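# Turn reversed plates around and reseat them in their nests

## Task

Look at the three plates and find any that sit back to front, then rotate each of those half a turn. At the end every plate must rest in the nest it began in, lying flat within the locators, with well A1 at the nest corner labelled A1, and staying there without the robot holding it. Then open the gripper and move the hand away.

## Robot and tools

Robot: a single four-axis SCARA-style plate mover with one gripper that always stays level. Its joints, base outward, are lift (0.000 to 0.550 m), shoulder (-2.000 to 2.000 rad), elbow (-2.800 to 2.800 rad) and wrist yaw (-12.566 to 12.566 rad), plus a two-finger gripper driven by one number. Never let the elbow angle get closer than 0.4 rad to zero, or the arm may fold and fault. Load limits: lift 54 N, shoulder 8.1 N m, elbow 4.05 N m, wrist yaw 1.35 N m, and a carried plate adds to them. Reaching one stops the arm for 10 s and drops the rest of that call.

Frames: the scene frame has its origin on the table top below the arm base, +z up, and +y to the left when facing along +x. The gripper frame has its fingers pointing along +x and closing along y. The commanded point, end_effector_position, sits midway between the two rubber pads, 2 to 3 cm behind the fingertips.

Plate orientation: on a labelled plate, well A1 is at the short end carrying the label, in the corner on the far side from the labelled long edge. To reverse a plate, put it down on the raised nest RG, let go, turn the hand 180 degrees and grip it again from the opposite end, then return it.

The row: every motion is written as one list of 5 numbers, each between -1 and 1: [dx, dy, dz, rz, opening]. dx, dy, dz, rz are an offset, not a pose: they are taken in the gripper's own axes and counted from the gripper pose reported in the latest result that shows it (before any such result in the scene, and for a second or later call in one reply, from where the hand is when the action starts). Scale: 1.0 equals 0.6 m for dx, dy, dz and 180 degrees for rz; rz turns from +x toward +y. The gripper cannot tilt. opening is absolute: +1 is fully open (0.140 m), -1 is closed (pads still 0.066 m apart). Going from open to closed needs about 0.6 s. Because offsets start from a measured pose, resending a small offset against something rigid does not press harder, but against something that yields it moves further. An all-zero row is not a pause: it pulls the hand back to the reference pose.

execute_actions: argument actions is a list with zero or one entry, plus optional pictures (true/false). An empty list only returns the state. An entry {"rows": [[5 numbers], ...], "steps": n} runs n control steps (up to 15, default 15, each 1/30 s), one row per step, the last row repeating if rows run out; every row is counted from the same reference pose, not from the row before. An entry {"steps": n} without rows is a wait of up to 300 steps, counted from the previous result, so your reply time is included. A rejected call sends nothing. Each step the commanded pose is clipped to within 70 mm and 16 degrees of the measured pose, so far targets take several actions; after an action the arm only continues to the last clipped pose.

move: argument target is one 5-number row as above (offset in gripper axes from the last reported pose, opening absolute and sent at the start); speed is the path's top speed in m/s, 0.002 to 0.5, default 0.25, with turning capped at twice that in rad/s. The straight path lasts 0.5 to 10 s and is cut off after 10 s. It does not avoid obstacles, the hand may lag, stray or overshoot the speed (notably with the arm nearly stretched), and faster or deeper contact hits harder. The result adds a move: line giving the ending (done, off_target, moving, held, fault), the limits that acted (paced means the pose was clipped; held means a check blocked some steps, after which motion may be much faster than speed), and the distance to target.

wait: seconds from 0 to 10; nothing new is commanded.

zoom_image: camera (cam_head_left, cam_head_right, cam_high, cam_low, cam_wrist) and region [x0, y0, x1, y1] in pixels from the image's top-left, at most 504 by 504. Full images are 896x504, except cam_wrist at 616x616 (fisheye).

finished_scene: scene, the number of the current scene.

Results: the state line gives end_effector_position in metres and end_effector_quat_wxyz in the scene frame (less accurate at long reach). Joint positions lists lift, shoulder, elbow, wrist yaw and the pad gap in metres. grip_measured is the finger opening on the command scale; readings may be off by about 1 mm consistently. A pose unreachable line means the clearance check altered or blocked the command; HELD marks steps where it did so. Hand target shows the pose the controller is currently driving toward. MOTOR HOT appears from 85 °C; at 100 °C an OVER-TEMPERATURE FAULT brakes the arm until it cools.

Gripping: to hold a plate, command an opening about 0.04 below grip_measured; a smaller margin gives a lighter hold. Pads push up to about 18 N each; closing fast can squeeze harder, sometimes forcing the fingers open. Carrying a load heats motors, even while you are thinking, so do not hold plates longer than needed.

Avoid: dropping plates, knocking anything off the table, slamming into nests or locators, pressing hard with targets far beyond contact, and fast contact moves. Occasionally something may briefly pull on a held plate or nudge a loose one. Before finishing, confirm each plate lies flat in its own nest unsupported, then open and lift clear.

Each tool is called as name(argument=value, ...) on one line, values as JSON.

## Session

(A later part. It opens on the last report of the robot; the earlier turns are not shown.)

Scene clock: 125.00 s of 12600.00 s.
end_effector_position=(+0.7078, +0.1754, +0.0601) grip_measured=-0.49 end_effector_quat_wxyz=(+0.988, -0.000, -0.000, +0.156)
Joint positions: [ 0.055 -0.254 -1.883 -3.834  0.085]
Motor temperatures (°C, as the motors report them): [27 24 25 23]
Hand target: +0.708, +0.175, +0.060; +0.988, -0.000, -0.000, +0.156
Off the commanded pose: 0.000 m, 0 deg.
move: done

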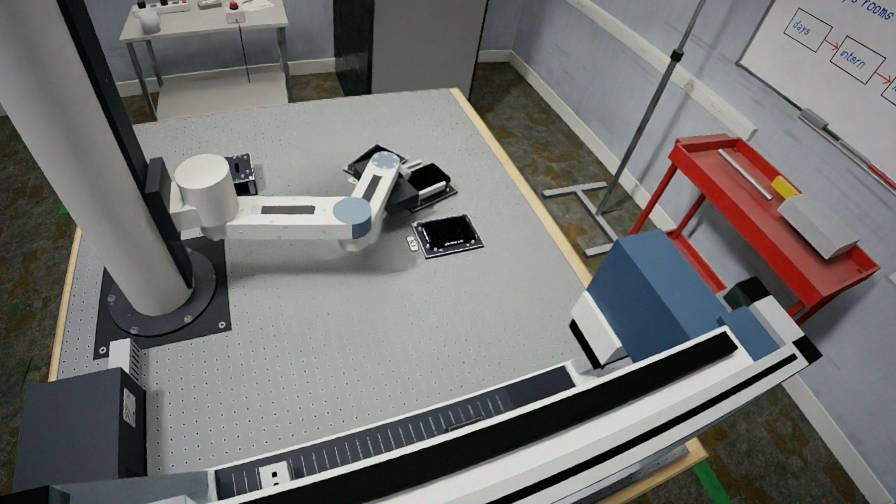

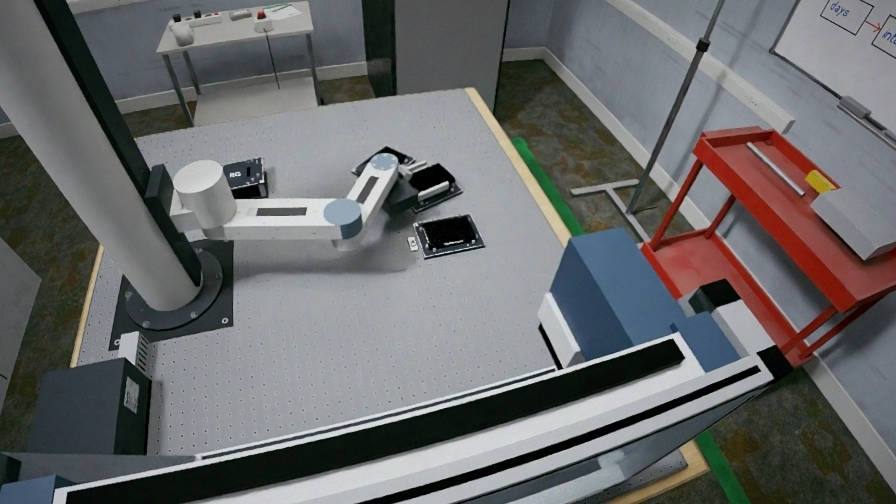

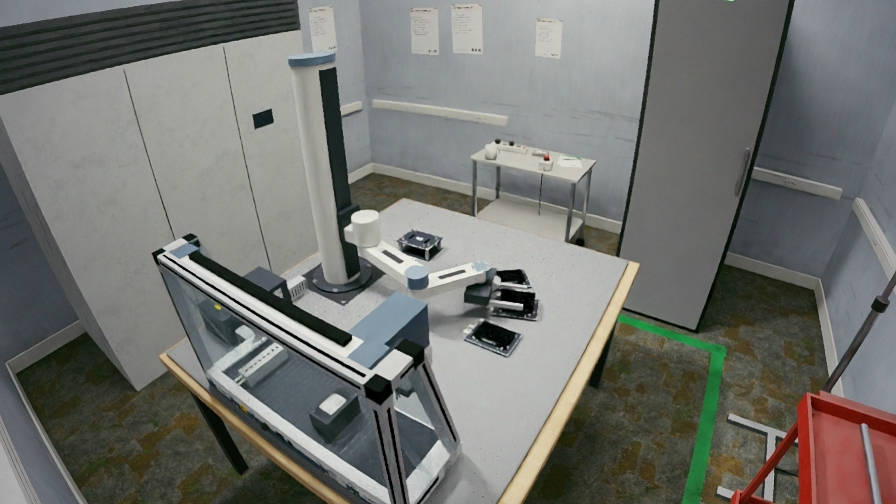

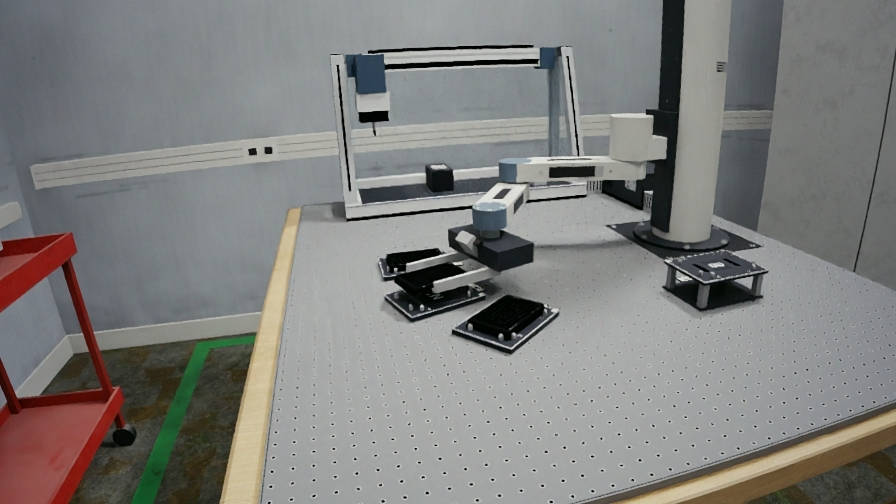

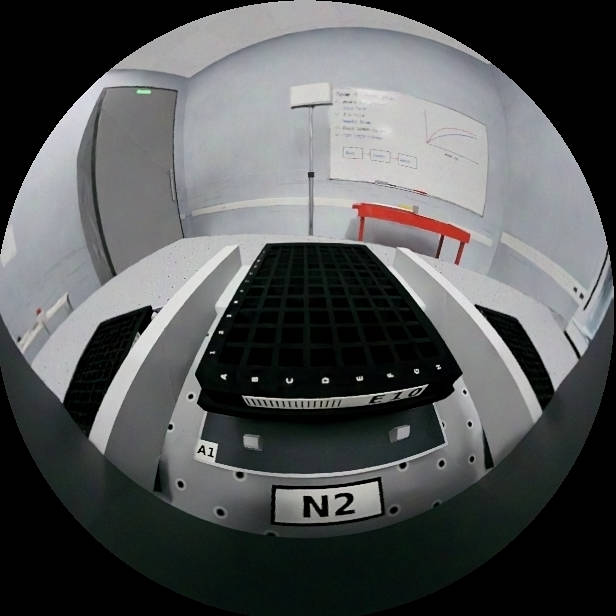

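move(target=[0,0,-0.0466,0,-0.55], speed=0.025)

execute_actions(actions=[{"rows":[[0,0,0,0,-0.1],[0,0,0,0,-0.1],[0,0,0,0,-0.1],[0,0,0,0,-0.1],[0,0,0,0,-0.1],[0,0,0,0,-0.1],[0,0,0.0467,0,-0.1]],"steps":15}])

move(target=[-0.25,0,0.15,0,0.2], speed=0.4)

zoom_image(camera="cam_low", region=[360,230,580,360])

Scene clock: 129.30 s of 12600.00 s.
end_effector_position=(+0.7078, +0.1754, +0.0321) grip_measured=-0.49 end_effector_quat_wxyz=(+0.988, -0.000, -0.000, +0.156)
Joint positions: [ 0.027 -0.254 -1.882 -3.834  0.085]
Motor temperatures (°C, as the motors report them): [27 24 25 23]
Hand target: +0.708, +0.175, +0.032; +0.988, -0.000, -0.000, +0.156
Off the commanded pose: 0.000 m, 0 deg.
move: done

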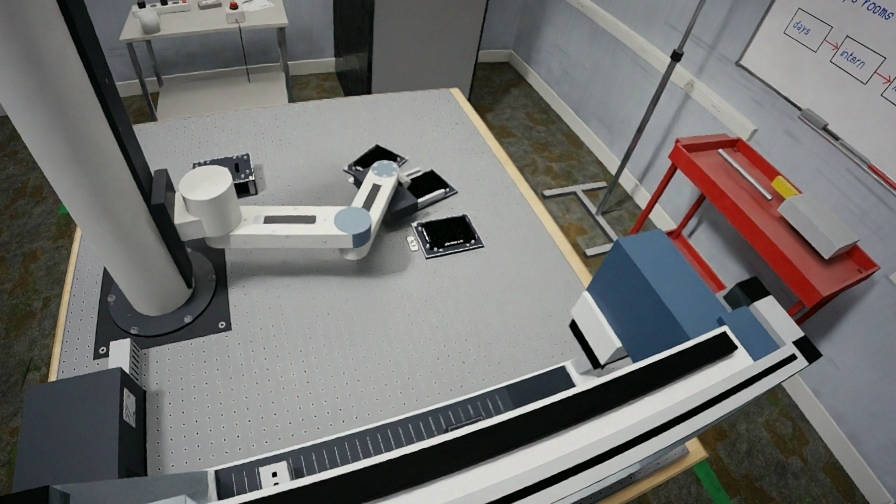

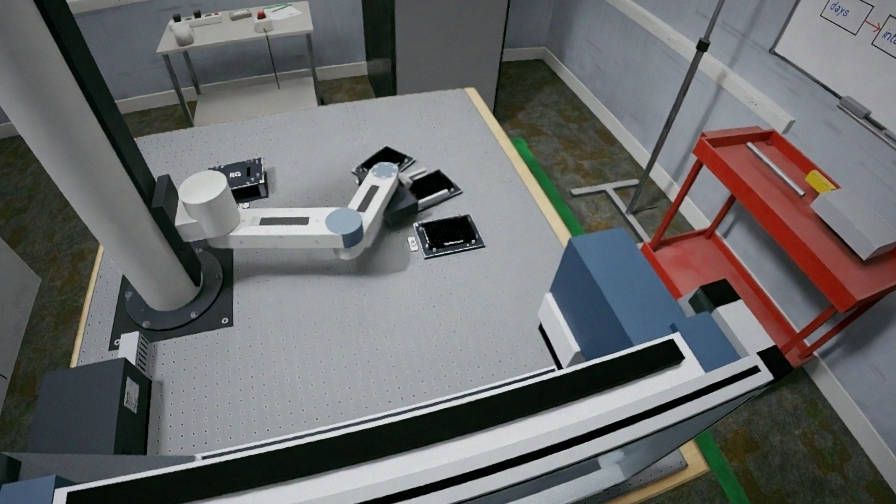

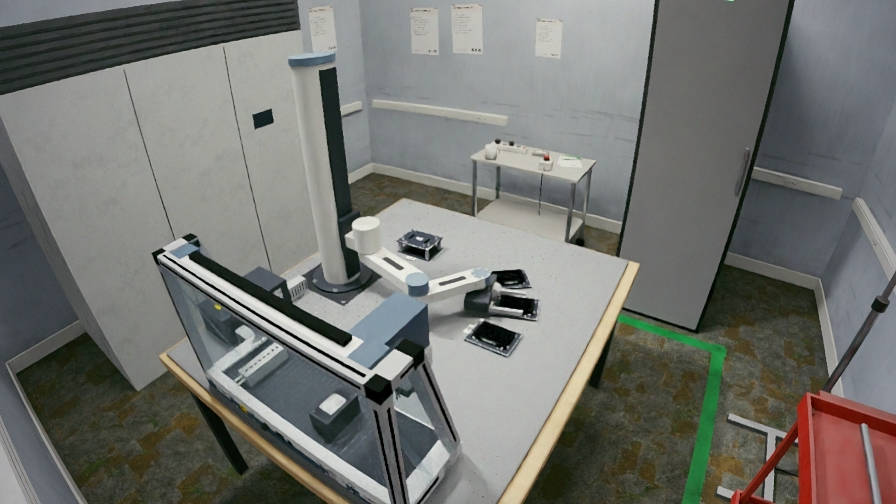

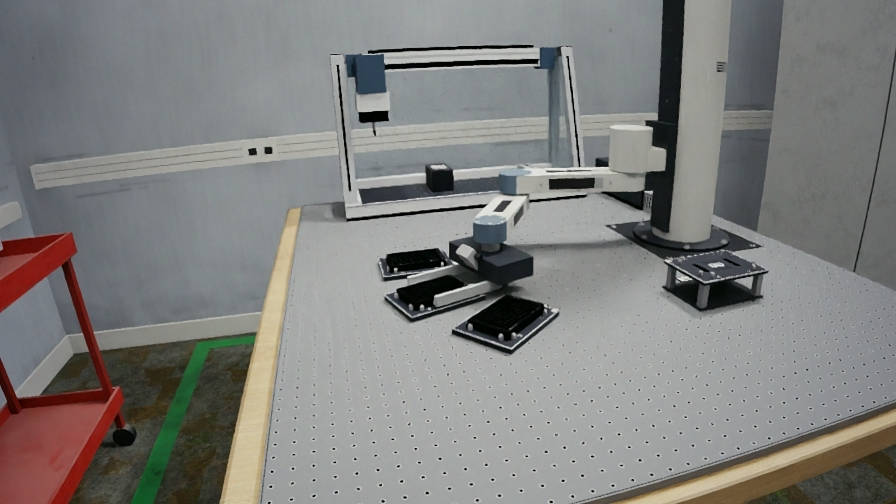

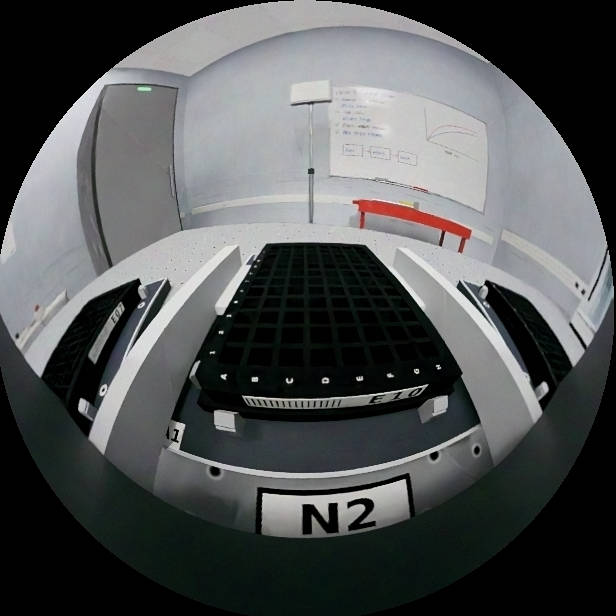

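Scene clock: 129.80 s of 12600.00 s.
end_effector_position=(+0.7078, +0.1754, +0.0604) grip_measured=-0.10 end_effector_quat_wxyz=(+0.988, -0.000, -0.000, +0.156)
Joint positions: [ 0.055 -0.254 -1.883 -3.834  0.099]
Motor temperatures (°C, as the motors report them): [27 24 25 23]
Hand target: +0.708, +0.175, +0.060; +0.988, -0.000, -0.000, +0.156
Off the commanded pose: 0.000 m, 0 deg.
Steps of this call (steps 1 to 15: all 15 steps of this action). Readings (end_effector_position):
1: (+0.7078, +0.1754, +0.0321)
2: (+0.7078, +0.1754, +0.0321)
4: (+0.7078, +0.1754, +0.0321)
8: (+0.7078, +0.1754, +0.0333)
15: the state above

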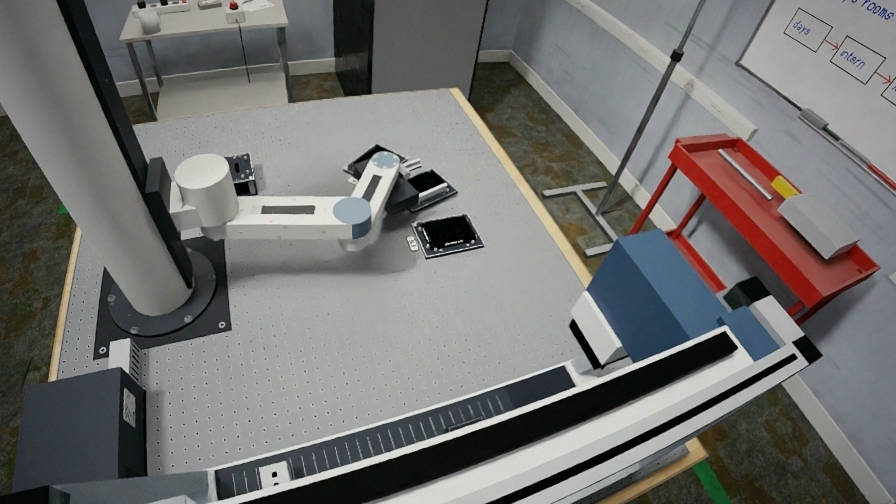

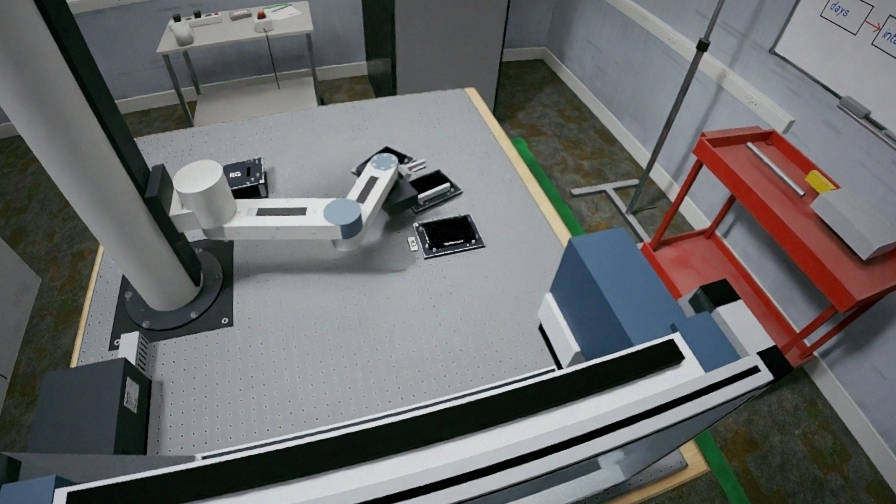

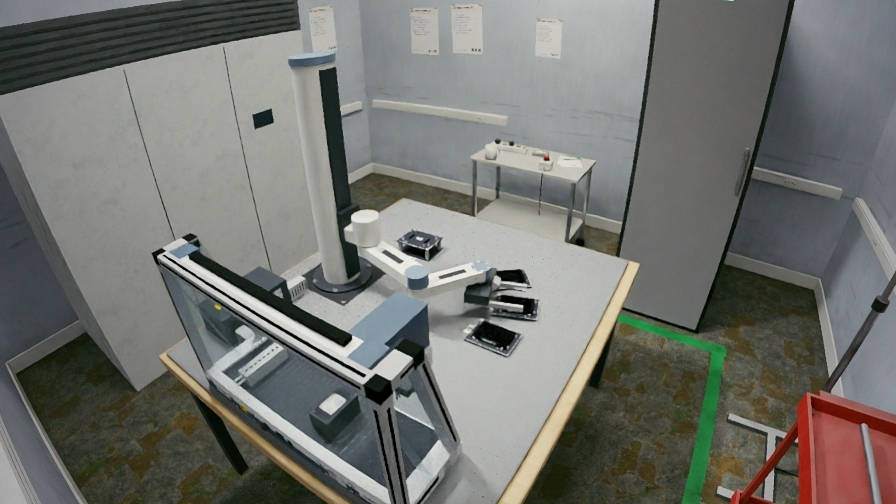

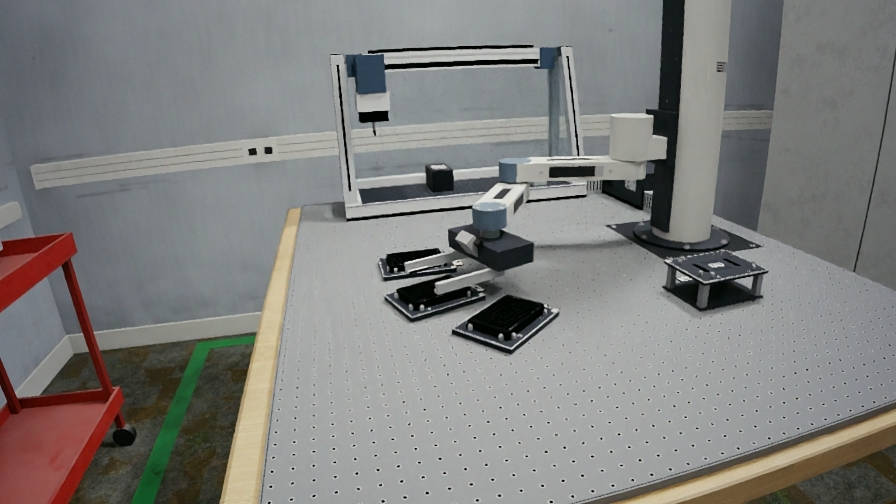

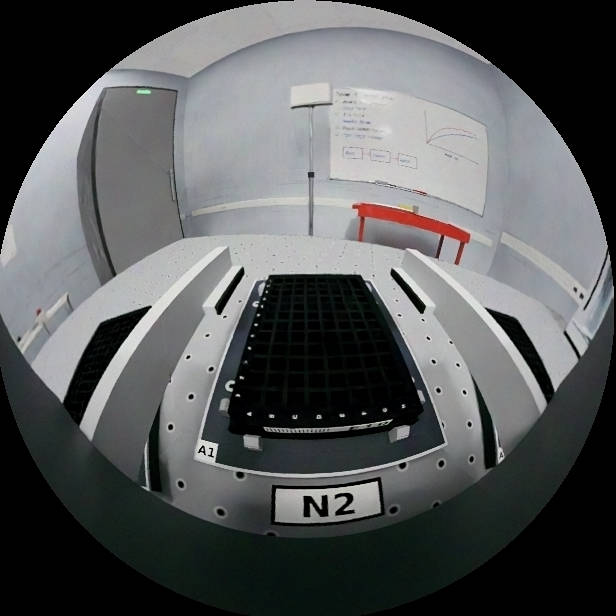

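Scene clock: 130.97 s of 12600.00 s.
end_effector_position=(+0.5651, +0.1292, +0.1502) grip_measured=+0.20 end_effector_quat_wxyz=(+0.988, -0.000, -0.000, +0.156)
Joint positions: [ 0.145 -0.577 -1.086 -4.307  0.11 ]
Motor temperatures (°C, as the motors report them): [27 24 25 23]
Hand target: +0.565, +0.129, +0.150; +0.988, -0.000, -0.000, +0.156
Off the commanded pose: 0.000 m, 0 deg.
move: done

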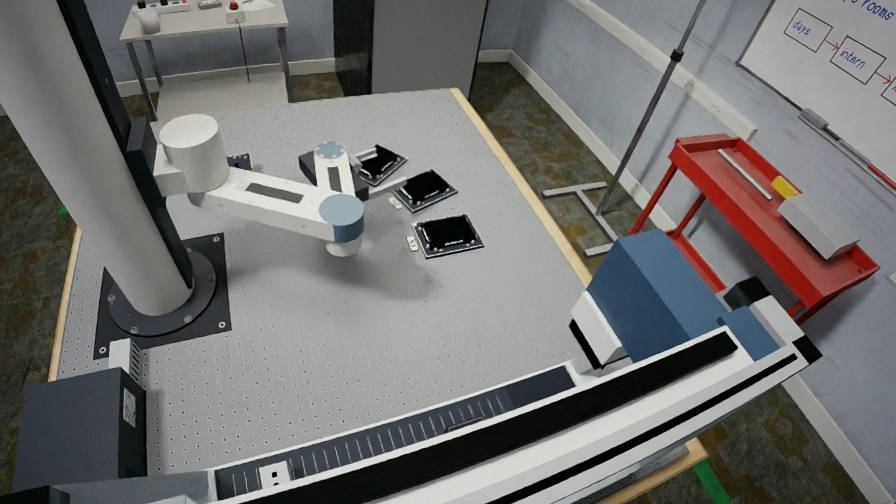

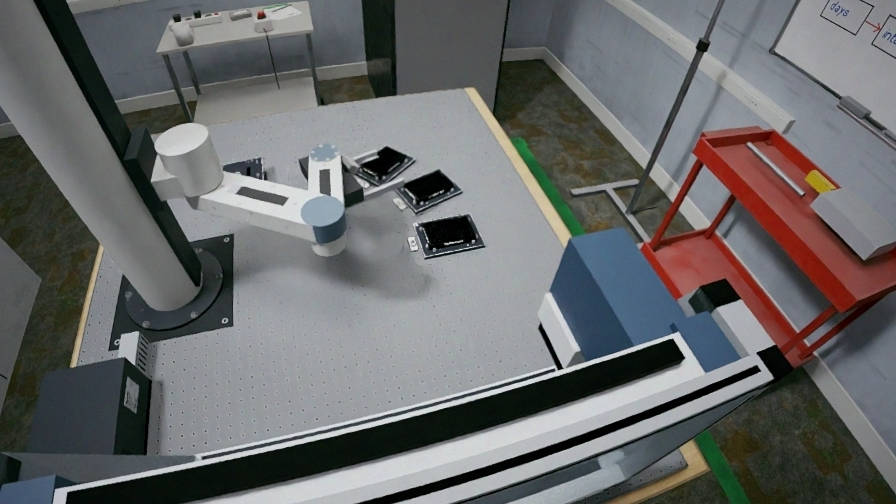

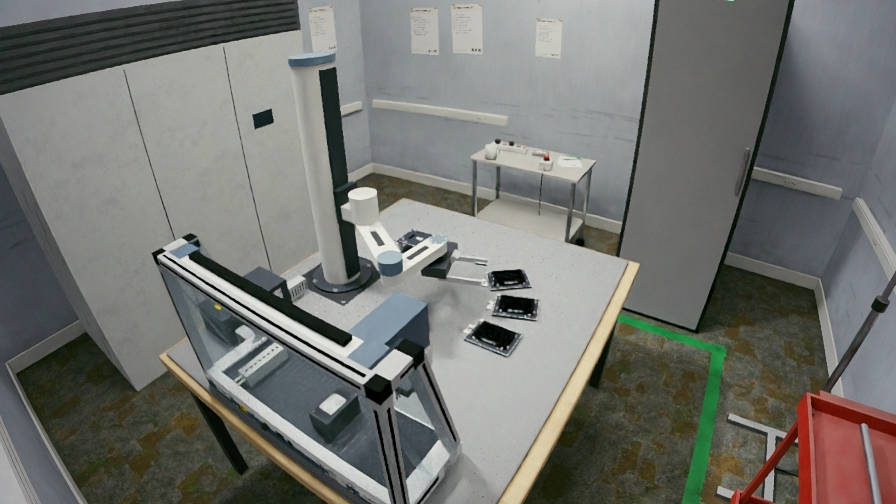

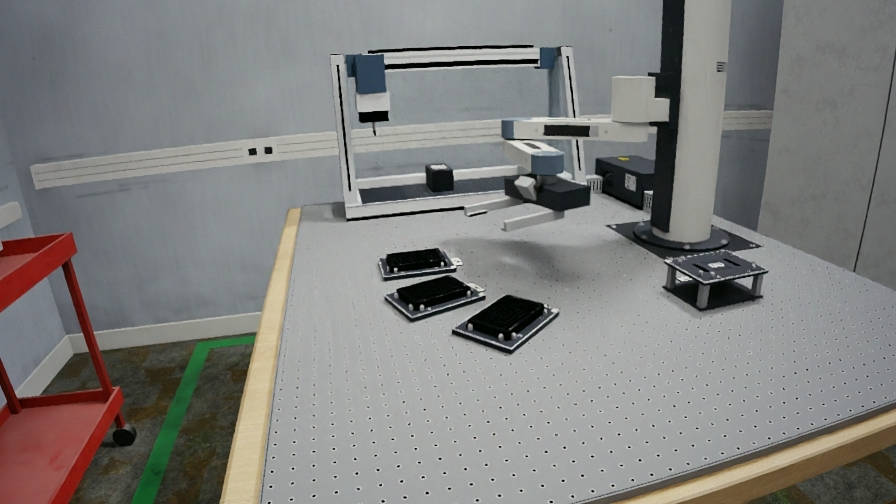

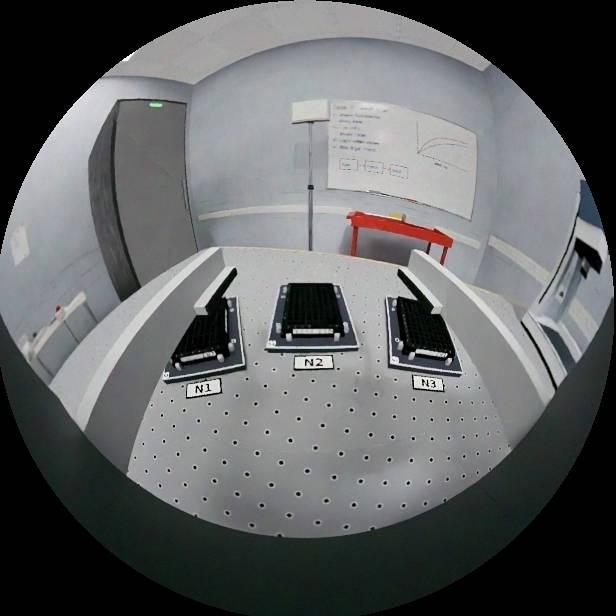

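Region (360, 230, 580, 360) of cam_low's 896x504 image, scaled by 2.291, with more detail than that image has; it fills the top 298 rows of this view, and the rest is white.

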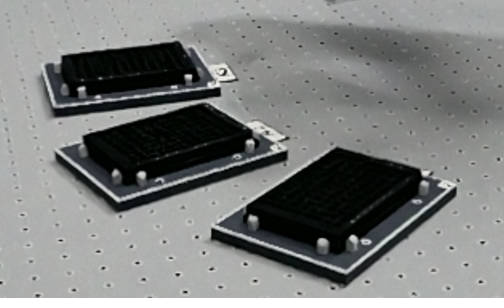

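finished_scene(scene=2)

The scene is finished: the task was done.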